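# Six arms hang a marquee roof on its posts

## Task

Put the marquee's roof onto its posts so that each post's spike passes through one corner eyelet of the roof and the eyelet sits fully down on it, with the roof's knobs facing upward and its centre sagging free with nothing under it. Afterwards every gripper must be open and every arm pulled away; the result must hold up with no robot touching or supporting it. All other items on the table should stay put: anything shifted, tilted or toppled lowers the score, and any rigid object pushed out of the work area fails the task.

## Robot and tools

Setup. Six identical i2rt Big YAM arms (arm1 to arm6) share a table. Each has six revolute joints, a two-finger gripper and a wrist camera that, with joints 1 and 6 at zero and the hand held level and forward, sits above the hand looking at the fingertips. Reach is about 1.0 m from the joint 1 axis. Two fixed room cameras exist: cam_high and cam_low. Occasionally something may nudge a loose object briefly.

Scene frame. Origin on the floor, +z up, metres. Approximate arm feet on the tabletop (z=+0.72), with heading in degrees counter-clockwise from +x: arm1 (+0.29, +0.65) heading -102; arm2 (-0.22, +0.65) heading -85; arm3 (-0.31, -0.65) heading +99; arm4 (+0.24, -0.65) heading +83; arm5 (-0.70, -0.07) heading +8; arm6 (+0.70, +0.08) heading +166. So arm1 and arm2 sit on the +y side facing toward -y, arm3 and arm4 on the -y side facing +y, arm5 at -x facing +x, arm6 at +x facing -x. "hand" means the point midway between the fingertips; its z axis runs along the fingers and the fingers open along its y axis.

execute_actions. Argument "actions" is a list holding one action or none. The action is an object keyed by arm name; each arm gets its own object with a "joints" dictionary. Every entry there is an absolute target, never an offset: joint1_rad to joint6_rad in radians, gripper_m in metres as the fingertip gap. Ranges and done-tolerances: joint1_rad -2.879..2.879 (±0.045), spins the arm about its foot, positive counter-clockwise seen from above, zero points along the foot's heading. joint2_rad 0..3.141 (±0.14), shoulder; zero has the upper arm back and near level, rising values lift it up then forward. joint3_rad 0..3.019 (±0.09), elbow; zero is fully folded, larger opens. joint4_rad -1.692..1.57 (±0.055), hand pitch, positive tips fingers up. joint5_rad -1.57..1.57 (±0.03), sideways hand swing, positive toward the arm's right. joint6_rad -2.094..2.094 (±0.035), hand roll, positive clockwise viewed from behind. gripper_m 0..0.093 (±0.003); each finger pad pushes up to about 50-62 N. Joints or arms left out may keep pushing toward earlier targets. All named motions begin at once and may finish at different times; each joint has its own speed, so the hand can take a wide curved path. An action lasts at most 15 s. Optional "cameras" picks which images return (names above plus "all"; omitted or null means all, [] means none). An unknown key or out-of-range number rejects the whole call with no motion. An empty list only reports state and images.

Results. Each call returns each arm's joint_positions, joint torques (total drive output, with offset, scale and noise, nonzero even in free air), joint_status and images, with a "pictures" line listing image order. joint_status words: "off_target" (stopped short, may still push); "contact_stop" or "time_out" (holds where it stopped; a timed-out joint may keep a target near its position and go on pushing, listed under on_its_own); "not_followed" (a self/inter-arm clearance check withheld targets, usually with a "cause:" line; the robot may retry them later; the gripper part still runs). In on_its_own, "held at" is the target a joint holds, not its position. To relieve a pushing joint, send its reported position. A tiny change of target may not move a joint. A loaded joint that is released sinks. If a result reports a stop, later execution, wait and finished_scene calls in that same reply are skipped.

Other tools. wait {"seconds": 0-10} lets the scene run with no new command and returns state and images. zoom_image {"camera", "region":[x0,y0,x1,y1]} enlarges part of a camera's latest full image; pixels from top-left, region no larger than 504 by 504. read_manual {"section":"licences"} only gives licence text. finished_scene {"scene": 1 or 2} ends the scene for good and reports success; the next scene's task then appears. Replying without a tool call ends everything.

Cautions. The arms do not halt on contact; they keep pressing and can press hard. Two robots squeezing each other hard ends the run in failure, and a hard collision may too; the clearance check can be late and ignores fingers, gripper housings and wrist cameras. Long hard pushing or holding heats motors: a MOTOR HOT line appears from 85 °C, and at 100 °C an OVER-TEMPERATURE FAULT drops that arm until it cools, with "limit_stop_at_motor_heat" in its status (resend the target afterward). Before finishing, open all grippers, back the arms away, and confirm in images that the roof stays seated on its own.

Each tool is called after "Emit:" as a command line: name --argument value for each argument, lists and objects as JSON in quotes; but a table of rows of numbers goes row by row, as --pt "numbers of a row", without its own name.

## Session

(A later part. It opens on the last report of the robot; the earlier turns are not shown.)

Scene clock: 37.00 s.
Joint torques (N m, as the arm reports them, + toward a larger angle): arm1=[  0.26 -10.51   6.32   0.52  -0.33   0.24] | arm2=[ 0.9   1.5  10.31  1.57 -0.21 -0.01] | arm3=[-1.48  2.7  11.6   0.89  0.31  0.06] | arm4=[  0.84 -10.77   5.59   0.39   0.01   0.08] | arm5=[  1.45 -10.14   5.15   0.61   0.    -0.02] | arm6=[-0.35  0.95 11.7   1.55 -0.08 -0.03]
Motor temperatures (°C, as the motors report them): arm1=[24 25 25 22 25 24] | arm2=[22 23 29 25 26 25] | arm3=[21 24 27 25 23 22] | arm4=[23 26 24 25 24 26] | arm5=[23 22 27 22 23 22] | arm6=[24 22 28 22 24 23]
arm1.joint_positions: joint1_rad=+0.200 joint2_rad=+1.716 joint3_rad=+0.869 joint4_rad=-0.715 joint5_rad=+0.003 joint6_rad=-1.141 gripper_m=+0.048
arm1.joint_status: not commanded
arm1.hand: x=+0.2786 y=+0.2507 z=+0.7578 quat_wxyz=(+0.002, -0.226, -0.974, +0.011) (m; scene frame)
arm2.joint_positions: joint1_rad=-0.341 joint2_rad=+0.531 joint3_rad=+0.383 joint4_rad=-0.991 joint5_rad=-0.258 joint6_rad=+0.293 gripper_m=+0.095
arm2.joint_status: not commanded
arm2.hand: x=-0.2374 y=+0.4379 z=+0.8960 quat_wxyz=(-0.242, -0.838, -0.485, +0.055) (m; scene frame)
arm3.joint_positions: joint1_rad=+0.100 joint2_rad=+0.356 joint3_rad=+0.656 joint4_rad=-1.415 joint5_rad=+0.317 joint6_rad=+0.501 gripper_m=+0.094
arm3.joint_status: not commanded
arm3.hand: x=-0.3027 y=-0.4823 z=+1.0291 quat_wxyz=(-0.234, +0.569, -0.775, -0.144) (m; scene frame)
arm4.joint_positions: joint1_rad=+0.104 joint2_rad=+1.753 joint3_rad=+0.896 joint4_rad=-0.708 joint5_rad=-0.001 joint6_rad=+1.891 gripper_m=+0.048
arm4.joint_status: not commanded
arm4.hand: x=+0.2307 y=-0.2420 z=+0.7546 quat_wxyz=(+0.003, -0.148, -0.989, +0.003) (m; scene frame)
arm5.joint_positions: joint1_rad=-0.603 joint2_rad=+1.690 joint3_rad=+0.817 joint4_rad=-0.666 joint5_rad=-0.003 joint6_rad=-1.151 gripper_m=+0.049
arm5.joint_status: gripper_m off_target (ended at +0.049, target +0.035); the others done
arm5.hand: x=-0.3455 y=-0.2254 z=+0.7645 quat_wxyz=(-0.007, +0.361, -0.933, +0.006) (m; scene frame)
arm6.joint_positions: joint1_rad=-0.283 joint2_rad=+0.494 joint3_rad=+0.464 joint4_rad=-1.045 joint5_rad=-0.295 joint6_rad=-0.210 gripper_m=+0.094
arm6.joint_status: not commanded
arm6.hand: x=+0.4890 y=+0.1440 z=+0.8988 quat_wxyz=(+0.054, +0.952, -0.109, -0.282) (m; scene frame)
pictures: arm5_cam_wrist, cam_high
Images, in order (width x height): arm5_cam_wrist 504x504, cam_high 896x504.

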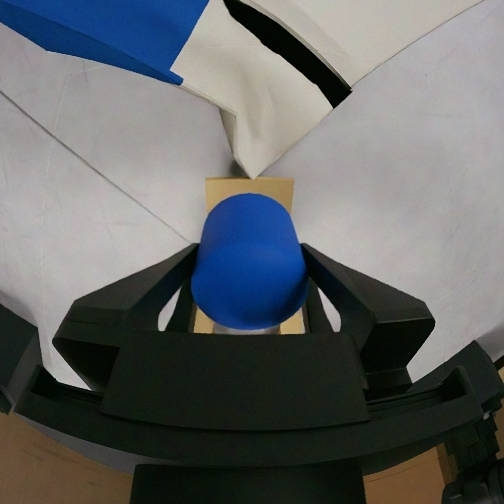

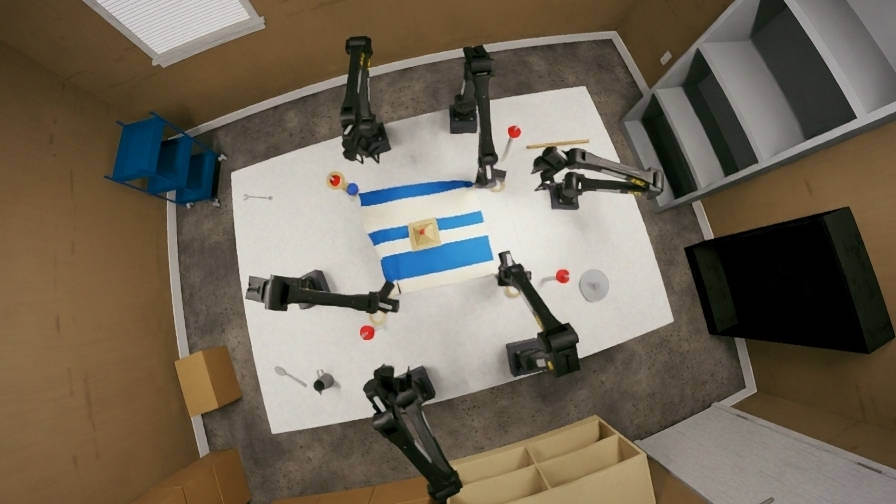

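Emit:
execute_actions --actions '[{"arm1":{"joints":{"joint1_rad":0.255,"joint2_rad":1.445,"joint3_rad":1.005,"joint4_rad":-1.085}},"arm4":{"joints":{"joint1_rad":0.03,"joint2_rad":1.503,"joint3_rad":1.055,"joint4_rad":-1.077}},"arm5":{"joints":{"joint1_rad":-0.48,"joint2_rad":1.47,"joint3_rad":1.015,"joint4_rad":-1.07}}}]' --cameras '["arm1_cam_wrist","arm4_cam_wrist","arm5_cam_wrist","cam_high","cam_low"]'

Scene clock: 45.43 s.
Joint torques (N m, as the arm reports them, + toward a larger angle): arm1=[-0.45 -8.54 11.31 -0.6  -0.32  0.25] | arm2=[ 1.41  1.56 10.45  1.68 -0.22  0.  ] | arm3=[-1.48  2.67 11.61  0.89  0.31  0.06] | arm4=[-0.49 -9.35 10.19 -0.36  0.08  0.05] | arm5=[ 0.37 -8.32  9.27 -0.13 -0.12 -0.04] | arm6=[-0.31  0.93 11.7   1.56 -0.08 -0.03]
Motor temperatures (°C, as the motors report them): arm1=[24 25 25 22 25 24] | arm2=[22 23 30 25 26 25] | arm3=[21 24 27 25 24 22] | arm4=[23 26 24 25 24 26] | arm5=[23 23 26 22 23 22] | arm6=[24 22 28 22 24 23]
arm1.joint_positions: joint1_rad=+0.254 joint2_rad=+1.443 joint3_rad=+0.975 joint4_rad=-1.069 joint5_rad=+0.002 joint6_rad=-1.141 gripper_m=+0.048
arm1.joint_status: all done
arm1.hand: x=+0.3007 y=+0.2610 z=+0.8908 quat_wxyz=(-0.001, -0.199, -0.980, +0.023) (m; scene frame)
arm2.joint_positions: joint1_rad=-0.341 joint2_rad=+0.531 joint3_rad=+0.383 joint4_rad=-0.991 joint5_rad=-0.258 joint6_rad=+0.293 gripper_m=+0.095
arm2.joint_status: not commanded
arm2.hand: x=-0.2374 y=+0.4379 z=+0.8960 quat_wxyz=(-0.242, -0.838, -0.485, +0.055) (m; scene frame)
arm3.joint_positions: joint1_rad=+0.100 joint2_rad=+0.356 joint3_rad=+0.656 joint4_rad=-1.415 joint5_rad=+0.317 joint6_rad=+0.501 gripper_m=+0.094
arm3.joint_status: not commanded
arm3.hand: x=-0.3027 y=-0.4823 z=+1.0291 quat_wxyz=(-0.234, +0.569, -0.775, -0.144) (m; scene frame)
arm4.joint_positions: joint1_rad=+0.030 joint2_rad=+1.498 joint3_rad=+1.029 joint4_rad=-1.065 joint5_rad=-0.003 joint6_rad=+1.891 gripper_m=+0.048
arm4.joint_status: all done
arm4.hand: x=+0.2616 y=-0.2379 z=+0.8932 quat_wxyz=(+0.006, -0.185, -0.983, -0.013) (m; scene frame)
arm5.joint_positions: joint1_rad=-0.473 joint2_rad=+1.448 joint3_rad=+0.999 joint4_rad=-1.061 joint5_rad=+0.000 joint6_rad=-1.151 gripper_m=+0.049
arm5.joint_status: all done
arm5.hand: x=-0.3128 y=-0.1829 z=+0.9078 quat_wxyz=(-0.018, +0.421, -0.907, +0.016) (m; scene frame)
arm6.joint_positions: joint1_rad=-0.283 joint2_rad=+0.494 joint3_rad=+0.464 joint4_rad=-1.045 joint5_rad=-0.295 joint6_rad=-0.210 gripper_m=+0.094
arm6.joint_status: not commanded
arm6.hand: x=+0.4890 y=+0.1440 z=+0.8988 quat_wxyz=(+0.054, +0.952, -0.109, -0.282) (m; scene frame)
pictures: arm1_cam_wrist, arm4_cam_wrist, arm5_cam_wrist, cam_high, cam_low
Images, in order (width x height): arm1_cam_wrist 504x504, arm4_cam_wrist 504x504, arm5_cam_wrist 504x504, cam_high 896x504, cam_low 896x504.

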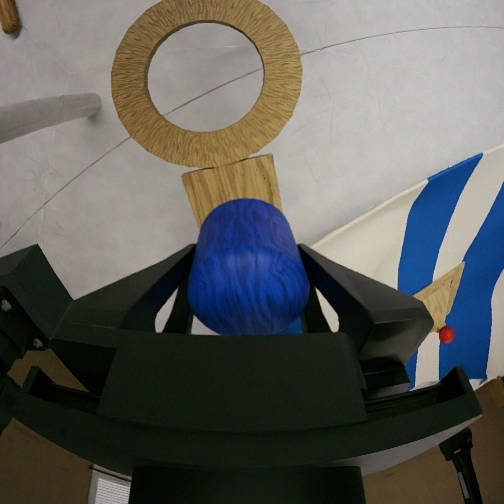

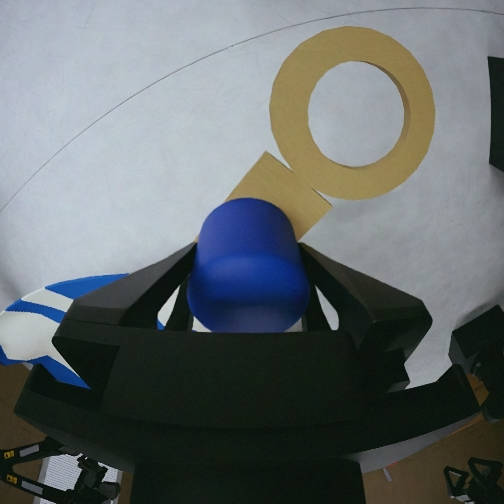

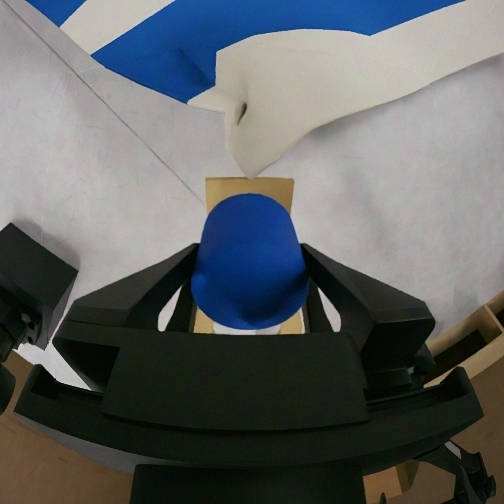

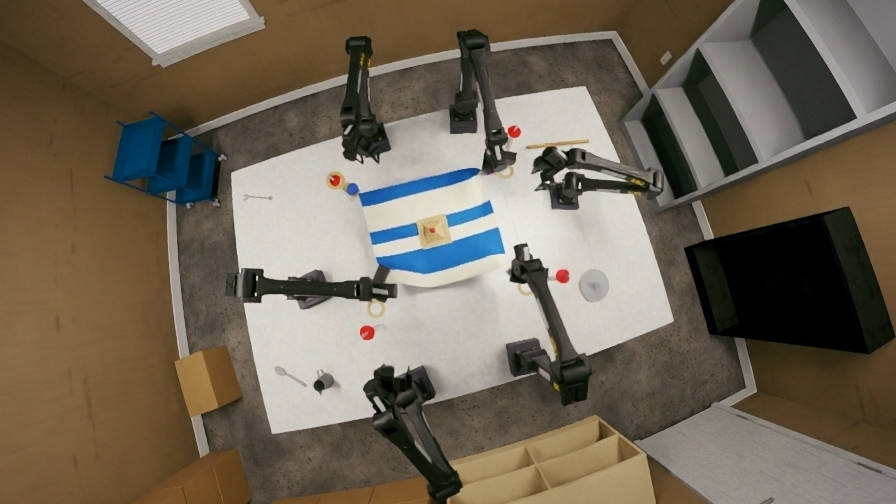

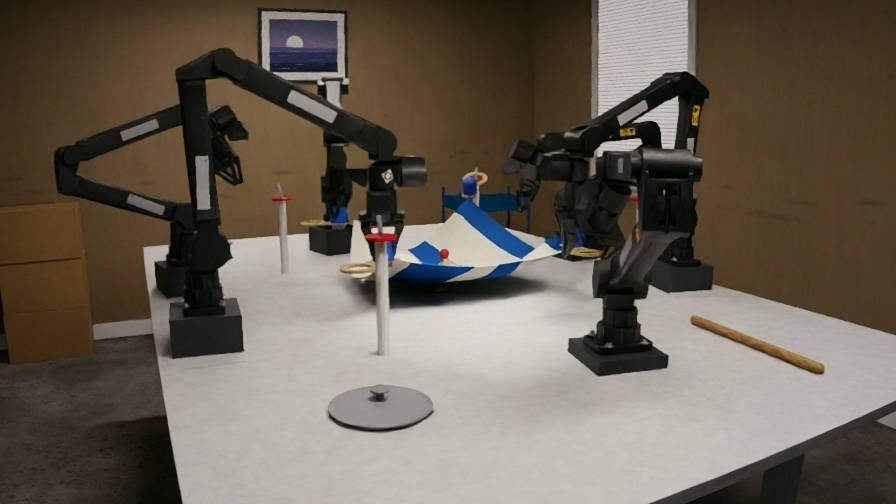

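Emit:
execute_actions --actions '[{"arm1":{"joints":{"joint1_rad":0.352,"joint2_rad":1.296,"joint3_rad":1.34,"joint4_rad":-1.582,"joint6_rad":-1.45}},"arm4":{"joints":{"joint1_rad":-0.105,"joint2_rad":1.402,"joint3_rad":1.425,"joint4_rad":-1.562,"joint6_rad":1.53}},"arm5":{"joints":{"joint2_rad":1.4,"joint3_rad":1.412,"joint4_rad":-1.57}}}]' --cameras '["arm1_cam_wrist","arm4_cam_wrist","arm5_cam_wrist","cam_high","cam_low"]'

Scene clock: 47.90 s.
Joint torques (N m, as the arm reports them, + toward a larger angle): arm1=[-0.85 -7.45 12.49 -0.76 -0.31  0.07] | arm2=[ 0.71  1.42 10.41  1.55 -0.23 -0.02] | arm3=[-1.49  2.72 11.59  0.89  0.31  0.06] | arm4=[ 0.21 -9.3  13.29 -0.34  0.07 -0.03] | arm5=[ 0.44 -9.94 12.09 -0.38 -0.13 -0.04] | arm6=[-0.33  0.92 11.7   1.56 -0.08 -0.03]
Motor temperatures (°C, as the motors report them): arm1=[24 25 25 22 25 24] | arm2=[22 23 30 25 26 25] | arm3=[21 24 27 25 24 22] | arm4=[23 26 24 25 24 26] | arm5=[23 23 26 22 23 22] | arm6=[24 22 28 22 24 23]
arm1.joint_positions: joint1_rad=+0.356 joint2_rad=+1.296 joint3_rad=+1.305 joint4_rad=-1.564 joint5_rad=+0.002 joint6_rad=-1.441 gripper_m=+0.048
arm1.joint_status: all done
arm1.hand: x=+0.3387 y=+0.2857 z=+1.0647 quat_wxyz=(+0.003, +0.000, -1.000, +0.014) (m; scene frame)
arm2.joint_positions: joint1_rad=-0.341 joint2_rad=+0.531 joint3_rad=+0.383 joint4_rad=-0.991 joint5_rad=-0.258 joint6_rad=+0.293 gripper_m=+0.095
arm2.joint_status: not commanded
arm2.hand: x=-0.2374 y=+0.4379 z=+0.8960 quat_wxyz=(-0.242, -0.838, -0.485, +0.055) (m; scene frame)
arm3.joint_positions: joint1_rad=+0.100 joint2_rad=+0.356 joint3_rad=+0.656 joint4_rad=-1.415 joint5_rad=+0.317 joint6_rad=+0.501 gripper_m=+0.094
arm3.joint_status: not commanded
arm3.hand: x=-0.3027 y=-0.4823 z=+1.0291 quat_wxyz=(-0.234, +0.569, -0.775, -0.144) (m; scene frame)
arm4.joint_positions: joint1_rad=-0.110 joint2_rad=+1.406 joint3_rad=+1.377 joint4_rad=-1.550 joint5_rad=-0.002 joint6_rad=+1.540 gripper_m=+0.048
arm4.joint_status: all done
arm4.hand: x=+0.3190 y=-0.2488 z=+1.0564 quat_wxyz=(+0.004, -0.081, -0.997, +0.009) (m; scene frame)
arm5.joint_positions: joint1_rad=-0.473 joint2_rad=+1.399 joint3_rad=+1.370 joint4_rad=-1.558 joint5_rad=+0.000 joint6_rad=-1.151 gripper_m=+0.049
arm5.joint_status: all done
arm5.hand: x=-0.3109 y=-0.1833 z=+1.0624 quat_wxyz=(+0.012, +0.421, -0.907, -0.009) (m; scene frame)
arm6.joint_positions: joint1_rad=-0.283 joint2_rad=+0.494 joint3_rad=+0.464 joint4_rad=-1.045 joint5_rad=-0.295 joint6_rad=-0.210 gripper_m=+0.094
arm6.joint_status: not commanded
arm6.hand: x=+0.4890 y=+0.1440 z=+0.8988 quat_wxyz=(+0.054, +0.952, -0.109, -0.282) (m; scene frame)
pictures: arm1_cam_wrist, arm4_cam_wrist, arm5_cam_wrist, cam_high, cam_low
Images, in order (width x height): arm1_cam_wrist 504x504, arm4_cam_wrist 504x504, arm5_cam_wrist 504x504, cam_high 896x504, cam_low 896x504.

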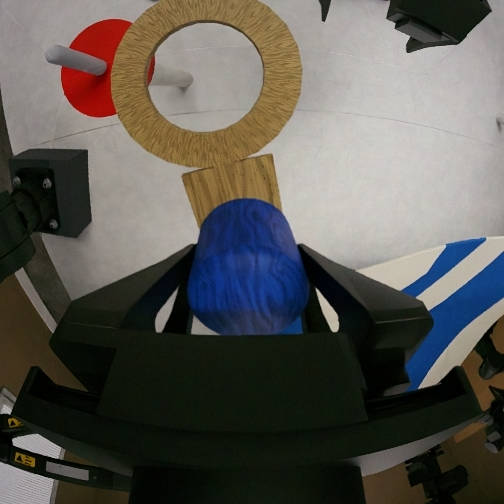

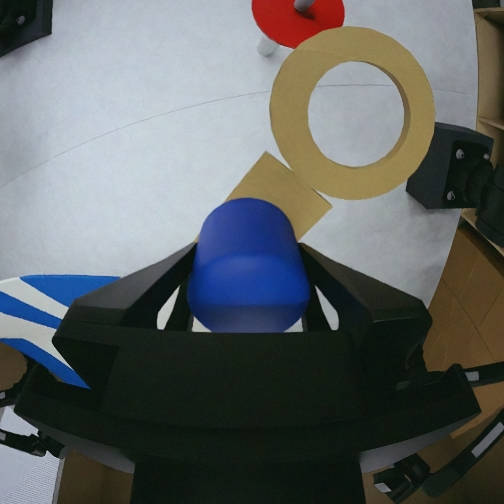

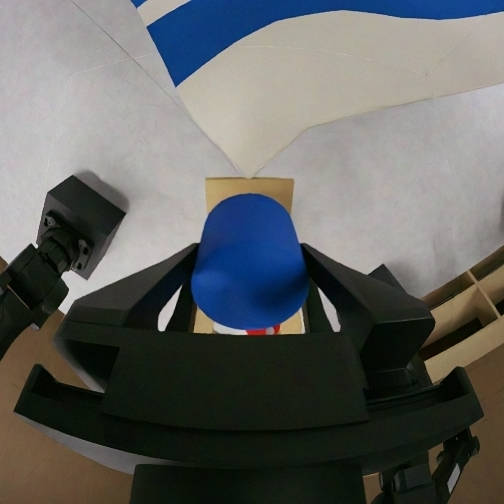

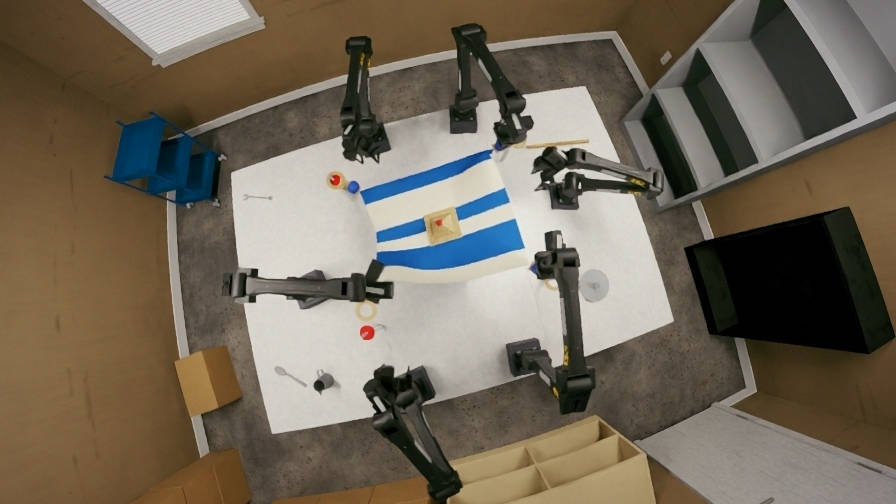

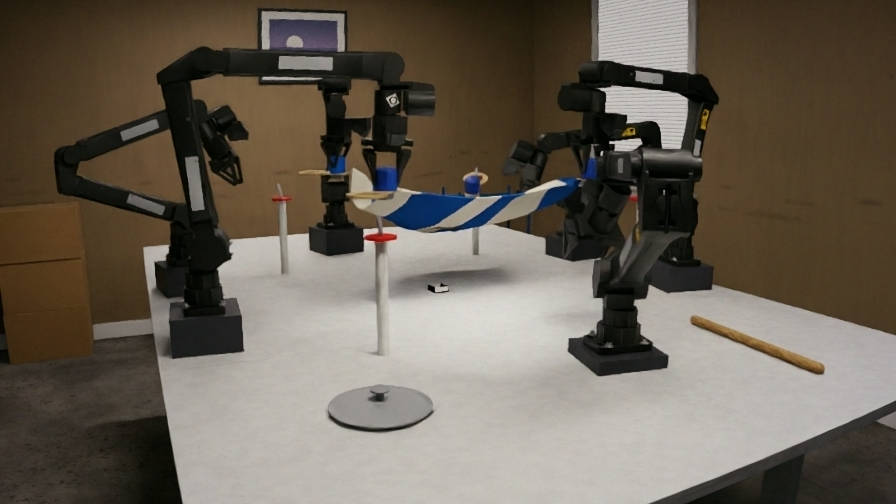

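Emit:
execute_actions --actions '[{"arm1":{"joints":{"joint1_rad":0.482,"joint2_rad":1.183,"joint3_rad":1.222,"joint4_rad":-1.61,"joint6_rad":-1.57}},"arm4":{"joints":{"joint1_rad":-0.28,"joint3_rad":1.447,"joint4_rad":-1.575,"joint6_rad":1.12}},"arm5":{"joints":{"joint1_rad":-0.605,"joint2_rad":1.37,"joint3_rad":1.432,"joint4_rad":-1.584}}}]' --cameras '["arm1_cam_wrist","arm4_cam_wrist","arm5_cam_wrist","cam_high","cam_low"]'

Scene clock: 52.47 s.
Joint torques (N m, as the arm reports them, + toward a larger angle): arm1=[ 3.98 -7.29  6.95 -2.28 -1.97 -0.45] | arm2=[ 0.74  1.49 10.44  1.56 -0.25  0.01] | arm3=[-1.49  2.7  11.59  0.89  0.31  0.06] | arm4=[ -0.8  -10.54  14.51  -0.48   0.44  -0.19] | arm5=[  1.31 -11.88  12.96  -0.46  -0.07  -0.04] | arm6=[-0.32  0.93 11.7   1.56 -0.08 -0.03]
Motor temperatures (°C, as the motors report them): arm1=[24 25 26 22 25 24] | arm2=[22 23 30 25 26 25] | arm3=[21 24 28 25 24 22] | arm4=[23 26 26 25 24 26] | arm5=[23 23 27 22 23 22] | arm6=[24 22 28 22 24 23]
arm1.joint_positions: joint1_rad=+0.431 joint2_rad=+1.200 joint3_rad=+1.258 joint4_rad=-1.543 joint5_rad=+0.039 joint6_rad=-1.501 gripper_m=+0.048
arm1.joint_status: joint1_rad time_out (moved +0.075 of +0.126); joint4_rad time_out (moved +0.021 of -0.046); joint6_rad time_out (moved -0.061 of -0.129); the others done
arm1.on_its_own: joint1_rad reads +0.431 and still pushes toward +0.482 since a time_out; joint4_rad reads -1.543 and still pushes toward -1.610 since a time_out; joint6_rad reads -1.501 and still pushes toward -1.570 since a time_out
arm1.hand: x=+0.3558 y=+0.3088 z=+1.0785 quat_wxyz=(+0.017, +0.067, -0.996, +0.050) (m; scene frame)
arm2.joint_positions: joint1_rad=-0.341 joint2_rad=+0.531 joint3_rad=+0.383 joint4_rad=-0.991 joint5_rad=-0.258 joint6_rad=+0.293 gripper_m=+0.095
arm2.joint_status: not commanded
arm2.hand: x=-0.2374 y=+0.4379 z=+0.8960 quat_wxyz=(-0.242, -0.838, -0.485, +0.055) (m; scene frame)
arm3.joint_positions: joint1_rad=+0.100 joint2_rad=+0.356 joint3_rad=+0.656 joint4_rad=-1.415 joint5_rad=+0.317 joint6_rad=+0.501 gripper_m=+0.094
arm3.joint_status: not commanded
arm3.hand: x=-0.3027 y=-0.4823 z=+1.0291 quat_wxyz=(-0.234, +0.569, -0.775, -0.144) (m; scene frame)
arm4.joint_positions: joint1_rad=-0.271 joint2_rad=+1.406 joint3_rad=+1.383 joint4_rad=-1.562 joint5_rad=-0.015 joint6_rad=+1.140 gripper_m=+0.048
arm4.joint_status: all done
arm4.hand: x=+0.3793 y=-0.2666 z=+1.0589 quat_wxyz=(+0.013, +0.039, -0.999, +0.008) (m; scene frame)
arm5.joint_positions: joint1_rad=-0.610 joint2_rad=+1.399 joint3_rad=+1.377 joint4_rad=-1.572 joint5_rad=-0.001 joint6_rad=-1.151 gripper_m=+0.049
arm5.joint_status: all done
arm5.hand: x=-0.3311 y=-0.2341 z=+1.0656 quat_wxyz=(+0.013, +0.358, -0.934, -0.012) (m; scene frame)
arm6.joint_positions: joint1_rad=-0.283 joint2_rad=+0.494 joint3_rad=+0.464 joint4_rad=-1.045 joint5_rad=-0.295 joint6_rad=-0.210 gripper_m=+0.094
arm6.joint_status: not commanded
arm6.hand: x=+0.4890 y=+0.1440 z=+0.8988 quat_wxyz=(+0.054, +0.952, -0.109, -0.282) (m; scene frame)
pictures: arm1_cam_wrist, arm4_cam_wrist, arm5_cam_wrist, cam_high, cam_low
Images, in order (width x height): arm1_cam_wrist 504x504, arm4_cam_wrist 504x504, arm5_cam_wrist 504x504, cam_high 896x504, cam_low 896x504.

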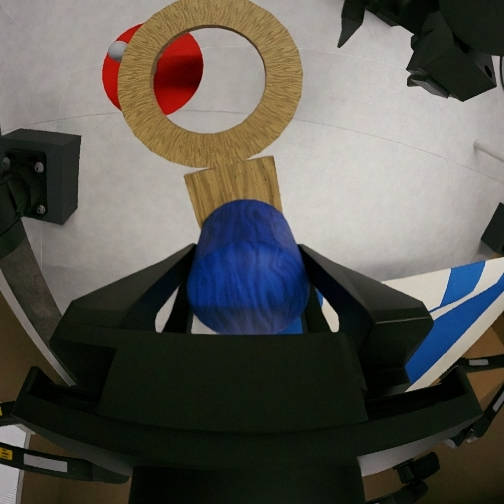

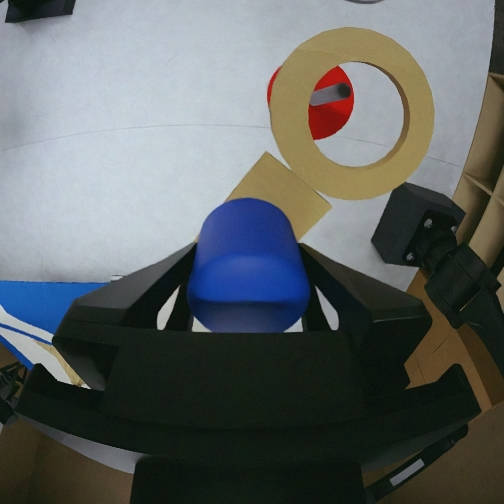

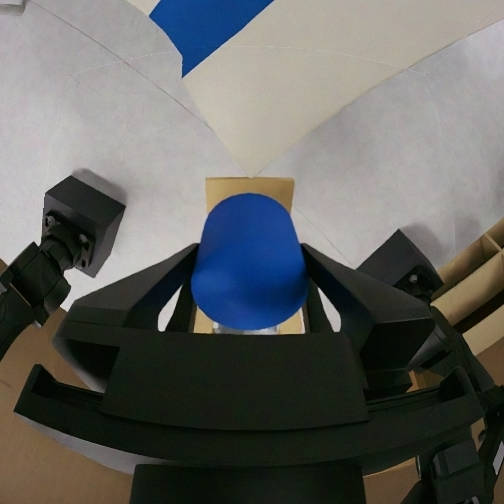

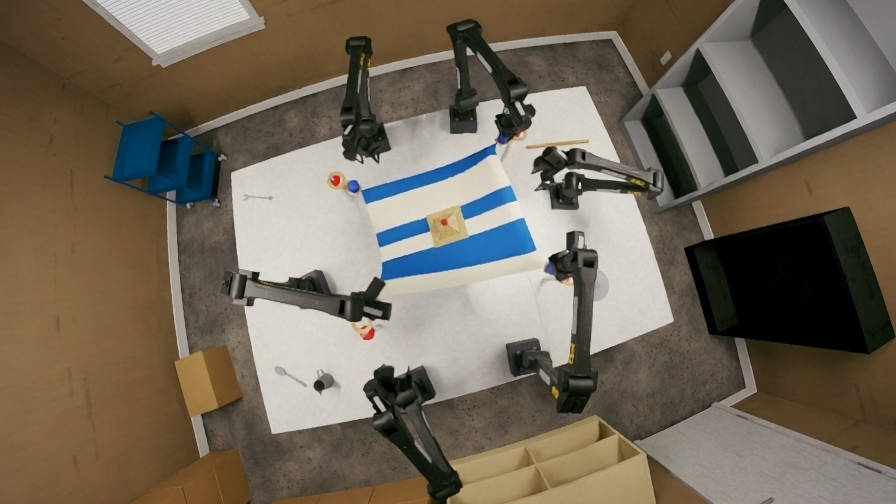

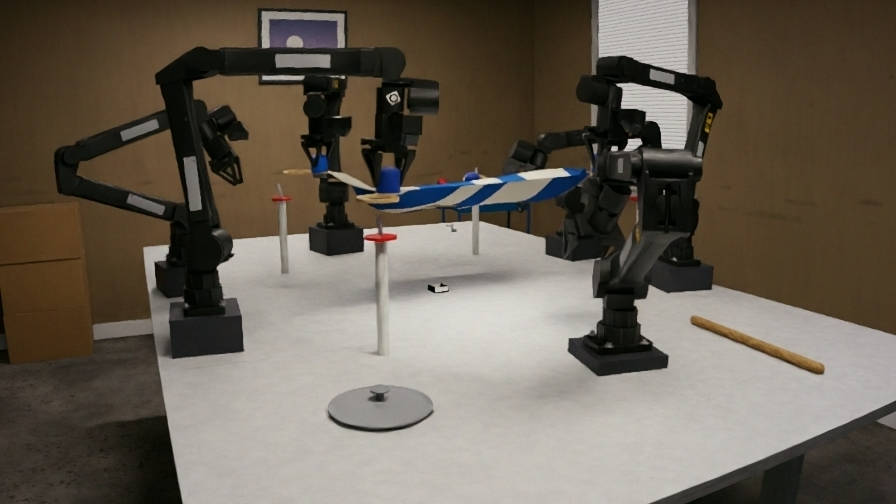

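Emit:
zoom_image --camera "arm1_cam_wrist" --region '[80, 0, 320, 180]'

Emit:
zoom_image --camera "cam_low" --region '[520, 120, 700, 260]'

Emit:
zoom_image --camera "cam_high" --region '[460, 90, 600, 200]'

Region (80, 0, 320, 180) of arm1_cam_wrist's 504x504 image, scaled by 2.100, with more detail than that image has; it fills the top 378 rows of this view, and the rest is white.

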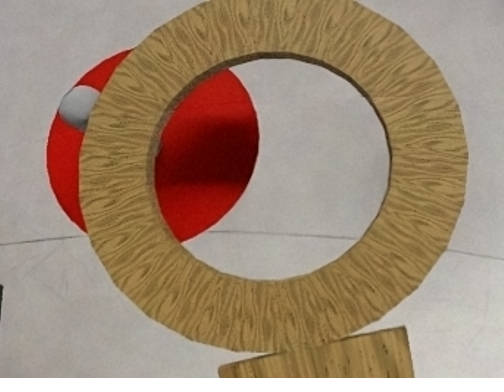

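Region (520, 120, 700, 260) of cam_low's 896x504 image, scaled by 2.800, with more detail than that image has.

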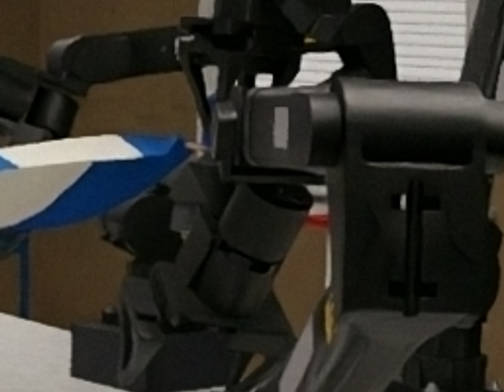

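Region (460, 90, 600, 200) of cam_high's 896x504 image, scaled by 3.600, with more detail than that image has; it fills the top 396 rows of this view, and the rest is white.

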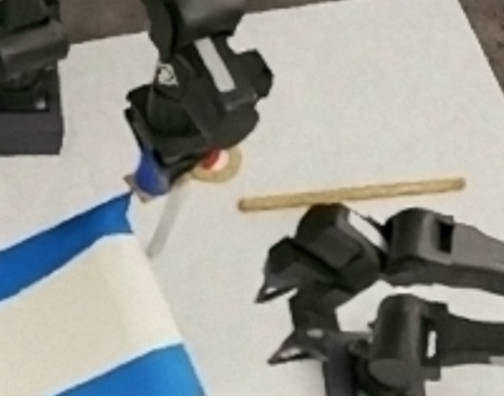

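Emit:
zoom_image --camera "cam_high" --region '[310, 130, 610, 350]'

Emit:
zoom_image --camera "cam_low" --region '[260, 140, 620, 300]'

Region (310, 130, 610, 350) of cam_high's 896x504 image, scaled by 1.680, with more detail than that image has; it fills the top 370 rows of this view, and the rest is white.

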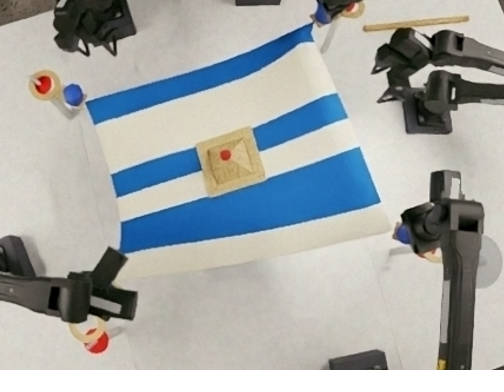

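Region (260, 140, 620, 300) of cam_low's 896x504 image, scaled by 1.400, with more detail than that image has.

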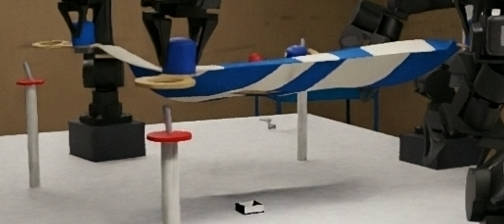

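Emit:
execute_actions --actions '[{"arm1":{"joints":{"joint1_rad":0.32,"joint2_rad":1.195,"joint3_rad":1.355,"joint4_rad":-1.69,"joint5_rad":0,"joint6_rad":-1.5}},"arm4":{"joints":{"joint3_rad":1.31,"joint4_rad":-1.457}}}]' --cameras '["arm1_cam_wrist","arm4_cam_wrist","cam_high","cam_low"]'

Scene clock: 58.33 s.
Joint torques (N m, as the arm reports them, + toward a larger angle): arm1=[-0.84 -7.14 13.92 -1.49 -0.38  0.31] | arm2=[ 0.67  1.69 10.38  1.71 -0.17  0.03] | arm3=[-1.52  2.7  11.58  0.88  0.3   0.06] | arm4=[-1.57 -9.06  8.08  0.17  0.47 -0.14] | arm5=[  1.3  -11.86  12.93  -0.46  -0.07  -0.04] | arm6=[-0.33  0.92 11.7   1.56 -0.08 -0.04]
Motor temperatures (°C, as the motors report them): arm1=[24 25 25 22 25 24] | arm2=[22 23 30 25 26 25] | arm3=[21 24 28 25 24 22] | arm4=[23 26 26 25 24 26] | arm5=[23 23 28 22 23 22] | arm6=[24 22 29 22 24 23]
arm1.joint_positions: joint1_rad=+0.324 joint2_rad=+1.210 joint3_rad=+1.302 joint4_rad=-1.648 joint5_rad=+0.003 joint6_rad=-1.517 gripper_m=+0.048
arm1.joint_status: all done
arm1.hand: x=+0.3235 y=+0.3192 z=+1.0912 quat_wxyz=(+0.004, +0.022, -1.000, +0.013) (m; scene frame)
arm2.joint_positions: joint1_rad=-0.341 joint2_rad=+0.531 joint3_rad=+0.383 joint4_rad=-0.991 joint5_rad=-0.258 joint6_rad=+0.293 gripper_m=+0.095
arm2.joint_status: not commanded
arm2.hand: x=-0.2374 y=+0.4379 z=+0.8960 quat_wxyz=(-0.242, -0.838, -0.485, +0.055) (m; scene frame)
arm3.joint_positions: joint1_rad=+0.100 joint2_rad=+0.356 joint3_rad=+0.656 joint4_rad=-1.415 joint5_rad=+0.317 joint6_rad=+0.501 gripper_m=+0.094
arm3.joint_status: not commanded
arm3.hand: x=-0.3027 y=-0.4823 z=+1.0291 quat_wxyz=(-0.234, +0.569, -0.775, -0.144) (m; scene frame)
arm4.joint_positions: joint1_rad=-0.271 joint2_rad=+1.406 joint3_rad=+1.316 joint4_rad=-1.451 joint5_rad=-0.017 joint6_rad=+1.139 gripper_m=+0.048
arm4.joint_status: all done
arm4.hand: x=+0.3820 y=-0.2581 z=+1.0331 quat_wxyz=(+0.005, +0.040, -0.999, -0.012) (m; scene frame)
arm5.joint_positions: joint1_rad=-0.610 joint2_rad=+1.399 joint3_rad=+1.377 joint4_rad=-1.572 joint5_rad=-0.002 joint6_rad=-1.151 gripper_m=+0.049
arm5.joint_status: not commanded
arm5.hand: x=-0.3311 y=-0.2341 z=+1.0656 quat_wxyz=(+0.013, +0.358, -0.934, -0.012) (m; scene frame)
arm6.joint_positions: joint1_rad=-0.283 joint2_rad=+0.494 joint3_rad=+0.464 joint4_rad=-1.045 joint5_rad=-0.295 joint6_rad=-0.210 gripper_m=+0.094
arm6.joint_status: not commanded
arm6.hand: x=+0.4890 y=+0.1440 z=+0.8988 quat_wxyz=(+0.054, +0.952, -0.109, -0.282) (m; scene frame)
pictures: arm1_cam_wrist, arm4_cam_wrist, cam_high, cam_low
Images, in order (width x height): arm1_cam_wrist 504x504, arm4_cam_wrist 504x504, cam_high 896x504, cam_low 896x504.

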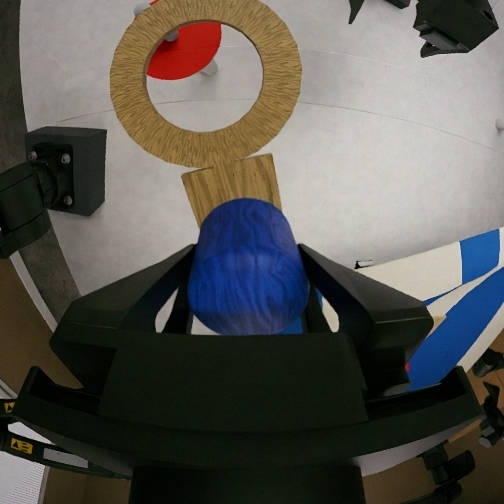

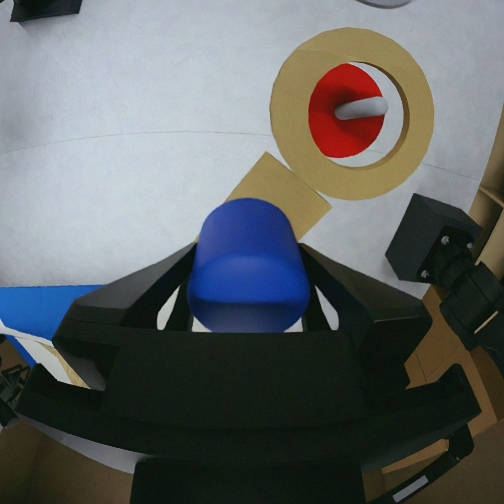

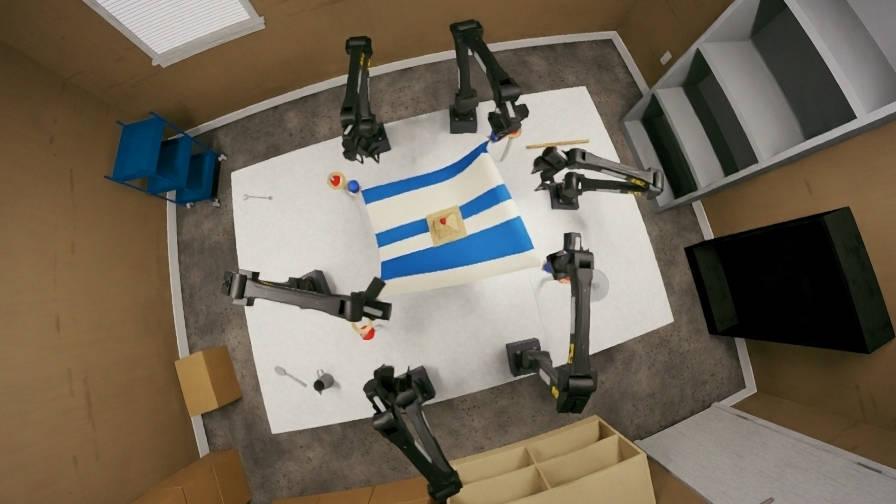

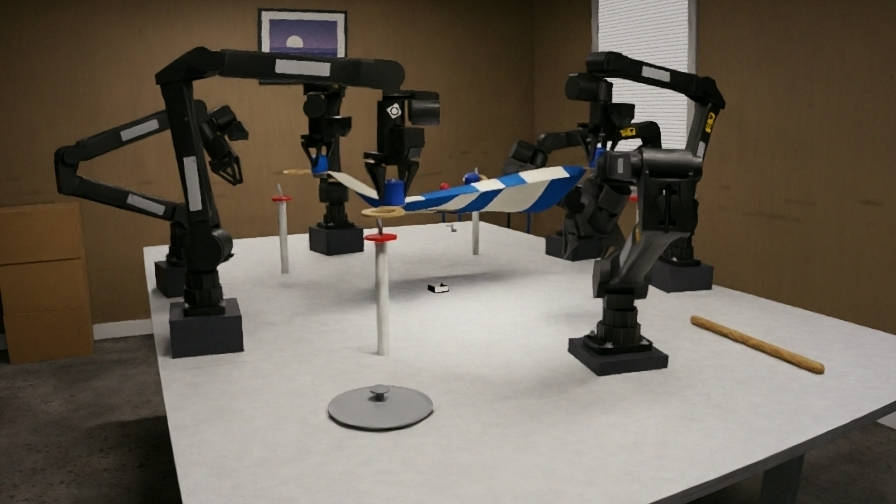

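Emit:
zoom_image --camera "arm1_cam_wrist" --region '[100, 0, 310, 170]'

Emit:
zoom_image --camera "cam_low" --region '[570, 130, 690, 230]'

Region (100, 0, 310, 170) of arm1_cam_wrist's 504x504 image, scaled by 2.400, with more detail than that image has; it fills the top 408 rows of this view, and the rest is white.

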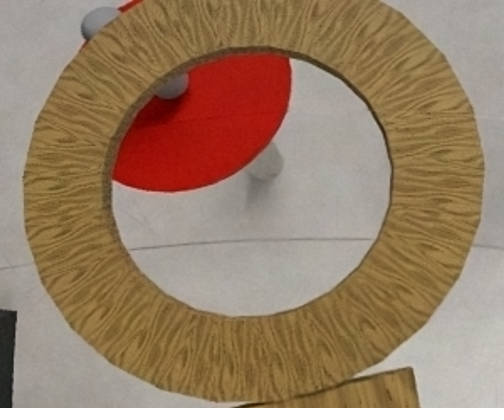

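Region (570, 130, 690, 230) of cam_low's 896x504 image, scaled by 4.200, with more detail than that image has.

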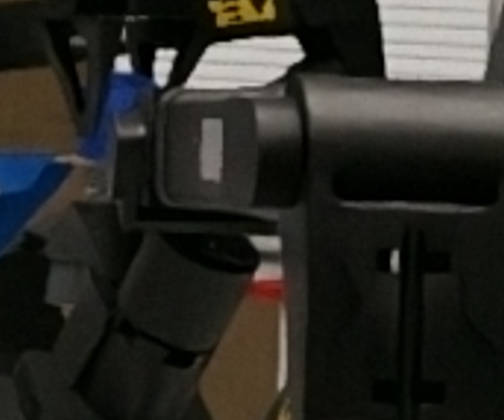

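Emit:
execute_actions --actions '[{"arm1":{"joints":{"joint1_rad":0.504,"joint2_rad":1.165,"joint3_rad":1.285,"joint4_rad":-1.69,"joint6_rad":-1.67}},"arm4":{"joints":{"joint2_rad":1.42,"joint3_rad":1.245,"joint4_rad":-1.38}},"arm5":{"joints":{"joint1_rad":-0.752,"joint3_rad":1.46,"joint4_rad":-1.55,"joint6_rad":-1.265}}}]' --cameras '["arm1_cam_wrist","arm4_cam_wrist","arm5_cam_wrist","cam_high","cam_low"]'

Scene clock: 61.87 s.
Joint torques (N m, as the arm reports them, + toward a larger angle): arm1=[ 0.4  -7.46  8.91 -1.47 -0.8   0.22] | arm2=[ 0.82  1.15 10.4   1.57 -0.2   0.01] | arm3=[-1.49  2.7  11.6   0.89  0.31  0.06] | arm4=[-1.07 -8.6   8.28  0.18  0.43 -0.23] | arm5=[  0.   -11.97  12.93   0.06   0.49  -0.1 ] | arm6=[-0.36  0.94 11.7   1.56 -0.08 -0.03]
Motor temperatures (°C, as the motors report them): arm1=[24 25 26 22 25 24] | arm2=[22 23 30 25 26 25] | arm3=[21 24 28 25 24 22] | arm4=[23 26 26 25 24 26] | arm5=[23 23 28 22 23 22] | arm6=[24 22 29 22 24 23]
arm1.joint_positions: joint1_rad=+0.496 joint2_rad=+1.185 joint3_rad=+1.295 joint4_rad=-1.648 joint5_rad=+0.013 joint6_rad=-1.676 gripper_m=+0.048
arm1.joint_status: all done
arm1.hand: x=+0.3770 y=+0.3348 z=+1.0959 quat_wxyz=(+0.009, +0.186, -0.982, +0.021) (m; scene frame)
arm2.joint_positions: joint1_rad=-0.341 joint2_rad=+0.531 joint3_rad=+0.383 joint4_rad=-0.991 joint5_rad=-0.258 joint6_rad=+0.293 gripper_m=+0.095
arm2.joint_status: not commanded
arm2.hand: x=-0.2374 y=+0.4379 z=+0.8960 quat_wxyz=(-0.242, -0.838, -0.485, +0.055) (m; scene frame)
arm3.joint_positions: joint1_rad=+0.100 joint2_rad=+0.356 joint3_rad=+0.656 joint4_rad=-1.415 joint5_rad=+0.317 joint6_rad=+0.501 gripper_m=+0.094
arm3.joint_status: not commanded
arm3.hand: x=-0.3027 y=-0.4823 z=+1.0291 quat_wxyz=(-0.234, +0.569, -0.775, -0.144) (m; scene frame)
arm4.joint_positions: joint1_rad=-0.271 joint2_rad=+1.418 joint3_rad=+1.253 joint4_rad=-1.379 joint5_rad=-0.016 joint6_rad=+1.139 gripper_m=+0.048
arm4.joint_status: all done
arm4.hand: x=+0.3822 y=-0.2580 z=+1.0047 quat_wxyz=(+0.005, +0.040, -0.999, -0.011) (m; scene frame)
arm5.joint_positions: joint1_rad=-0.739 joint2_rad=+1.399 joint3_rad=+1.406 joint4_rad=-1.546 joint5_rad=-0.018 joint6_rad=-1.250 gripper_m=+0.049
arm5.joint_status: all done
arm5.hand: x=-0.3420 y=-0.2844 z=+1.0766 quat_wxyz=(-0.011, +0.344, -0.939, +0.003) (m; scene frame)
arm6.joint_positions: joint1_rad=-0.283 joint2_rad=+0.494 joint3_rad=+0.464 joint4_rad=-1.045 joint5_rad=-0.295 joint6_rad=-0.210 gripper_m=+0.094
arm6.joint_status: not commanded
arm6.hand: x=+0.4890 y=+0.1440 z=+0.8988 quat_wxyz=(+0.054, +0.952, -0.109, -0.282) (m; scene frame)
pictures: arm1_cam_wrist, arm4_cam_wrist, arm5_cam_wrist, cam_high, cam_low
Images, in order (width x height): arm1_cam_wrist 504x504, arm4_cam_wrist 504x504, arm5_cam_wrist 504x504, cam_high 896x504, cam_low 896x504.

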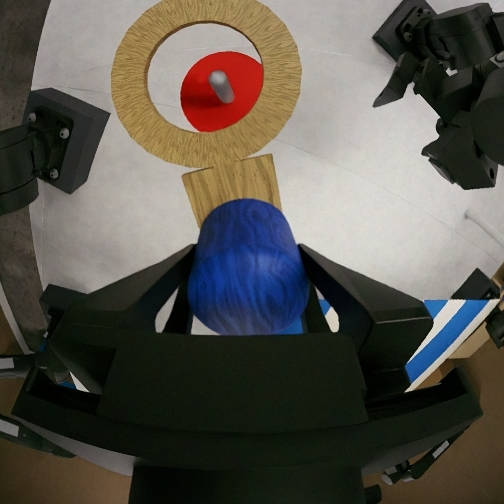

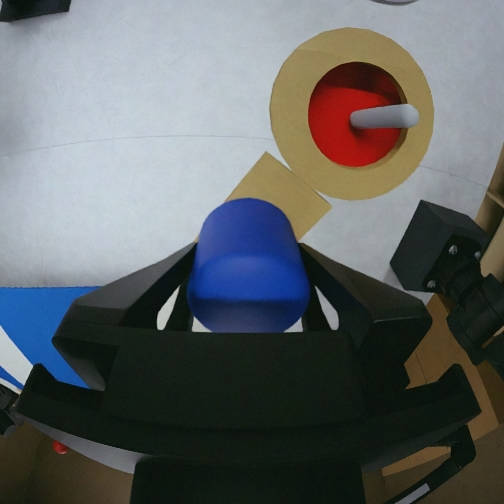

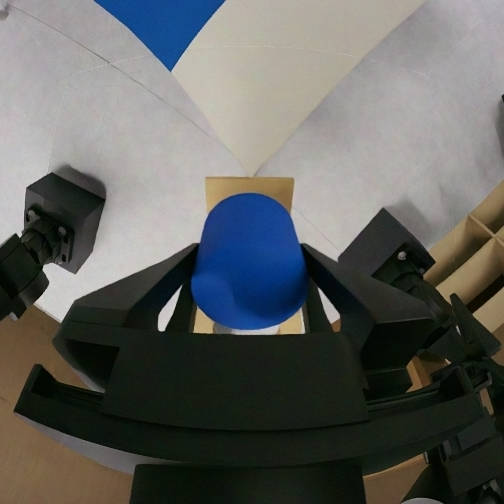

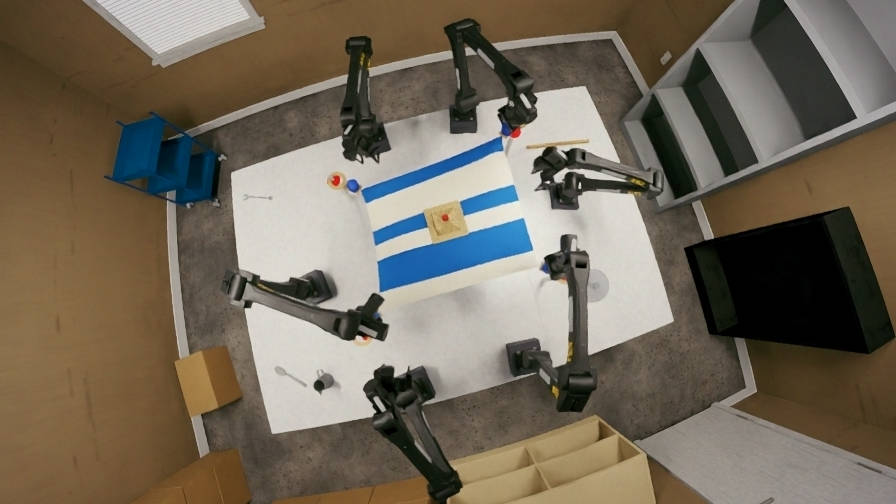

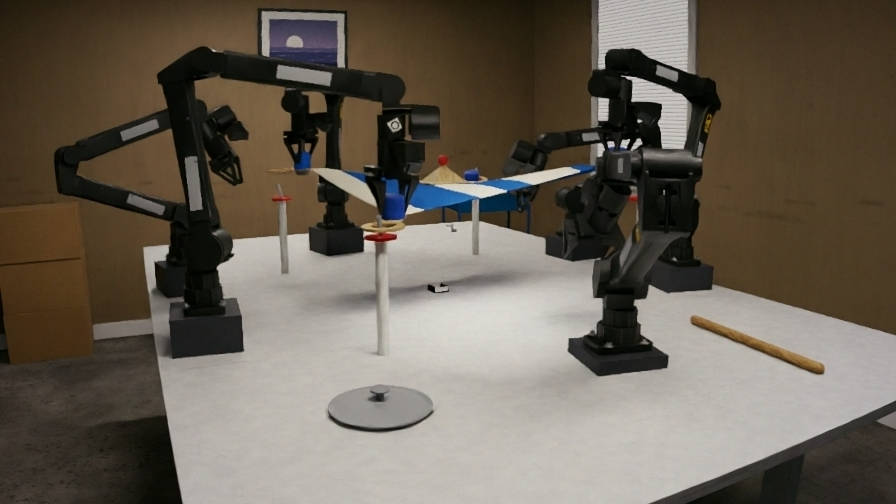

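Emit:
zoom_image --camera "cam_low" --region '[330, 180, 430, 260]'

Emit:
zoom_image --camera "cam_low" --region '[250, 140, 350, 220]'

Region (330, 180, 430, 260) of cam_low's 896x504 image, scaled by 5.040, with more detail than that image has; it fills the top 403 rows of this view, and the rest is white.

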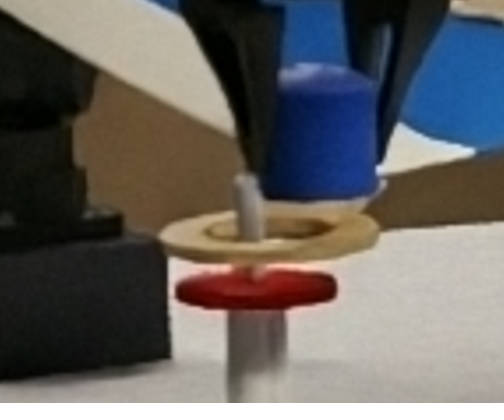

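Region (250, 140, 350, 220) of cam_low's 896x504 image, scaled by 5.040, with more detail than that image has; it fills the top 403 rows of this view, and the rest is white.

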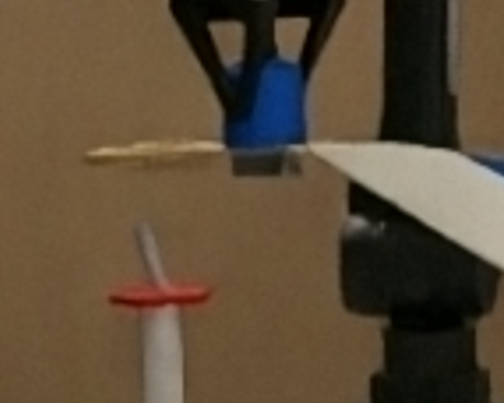

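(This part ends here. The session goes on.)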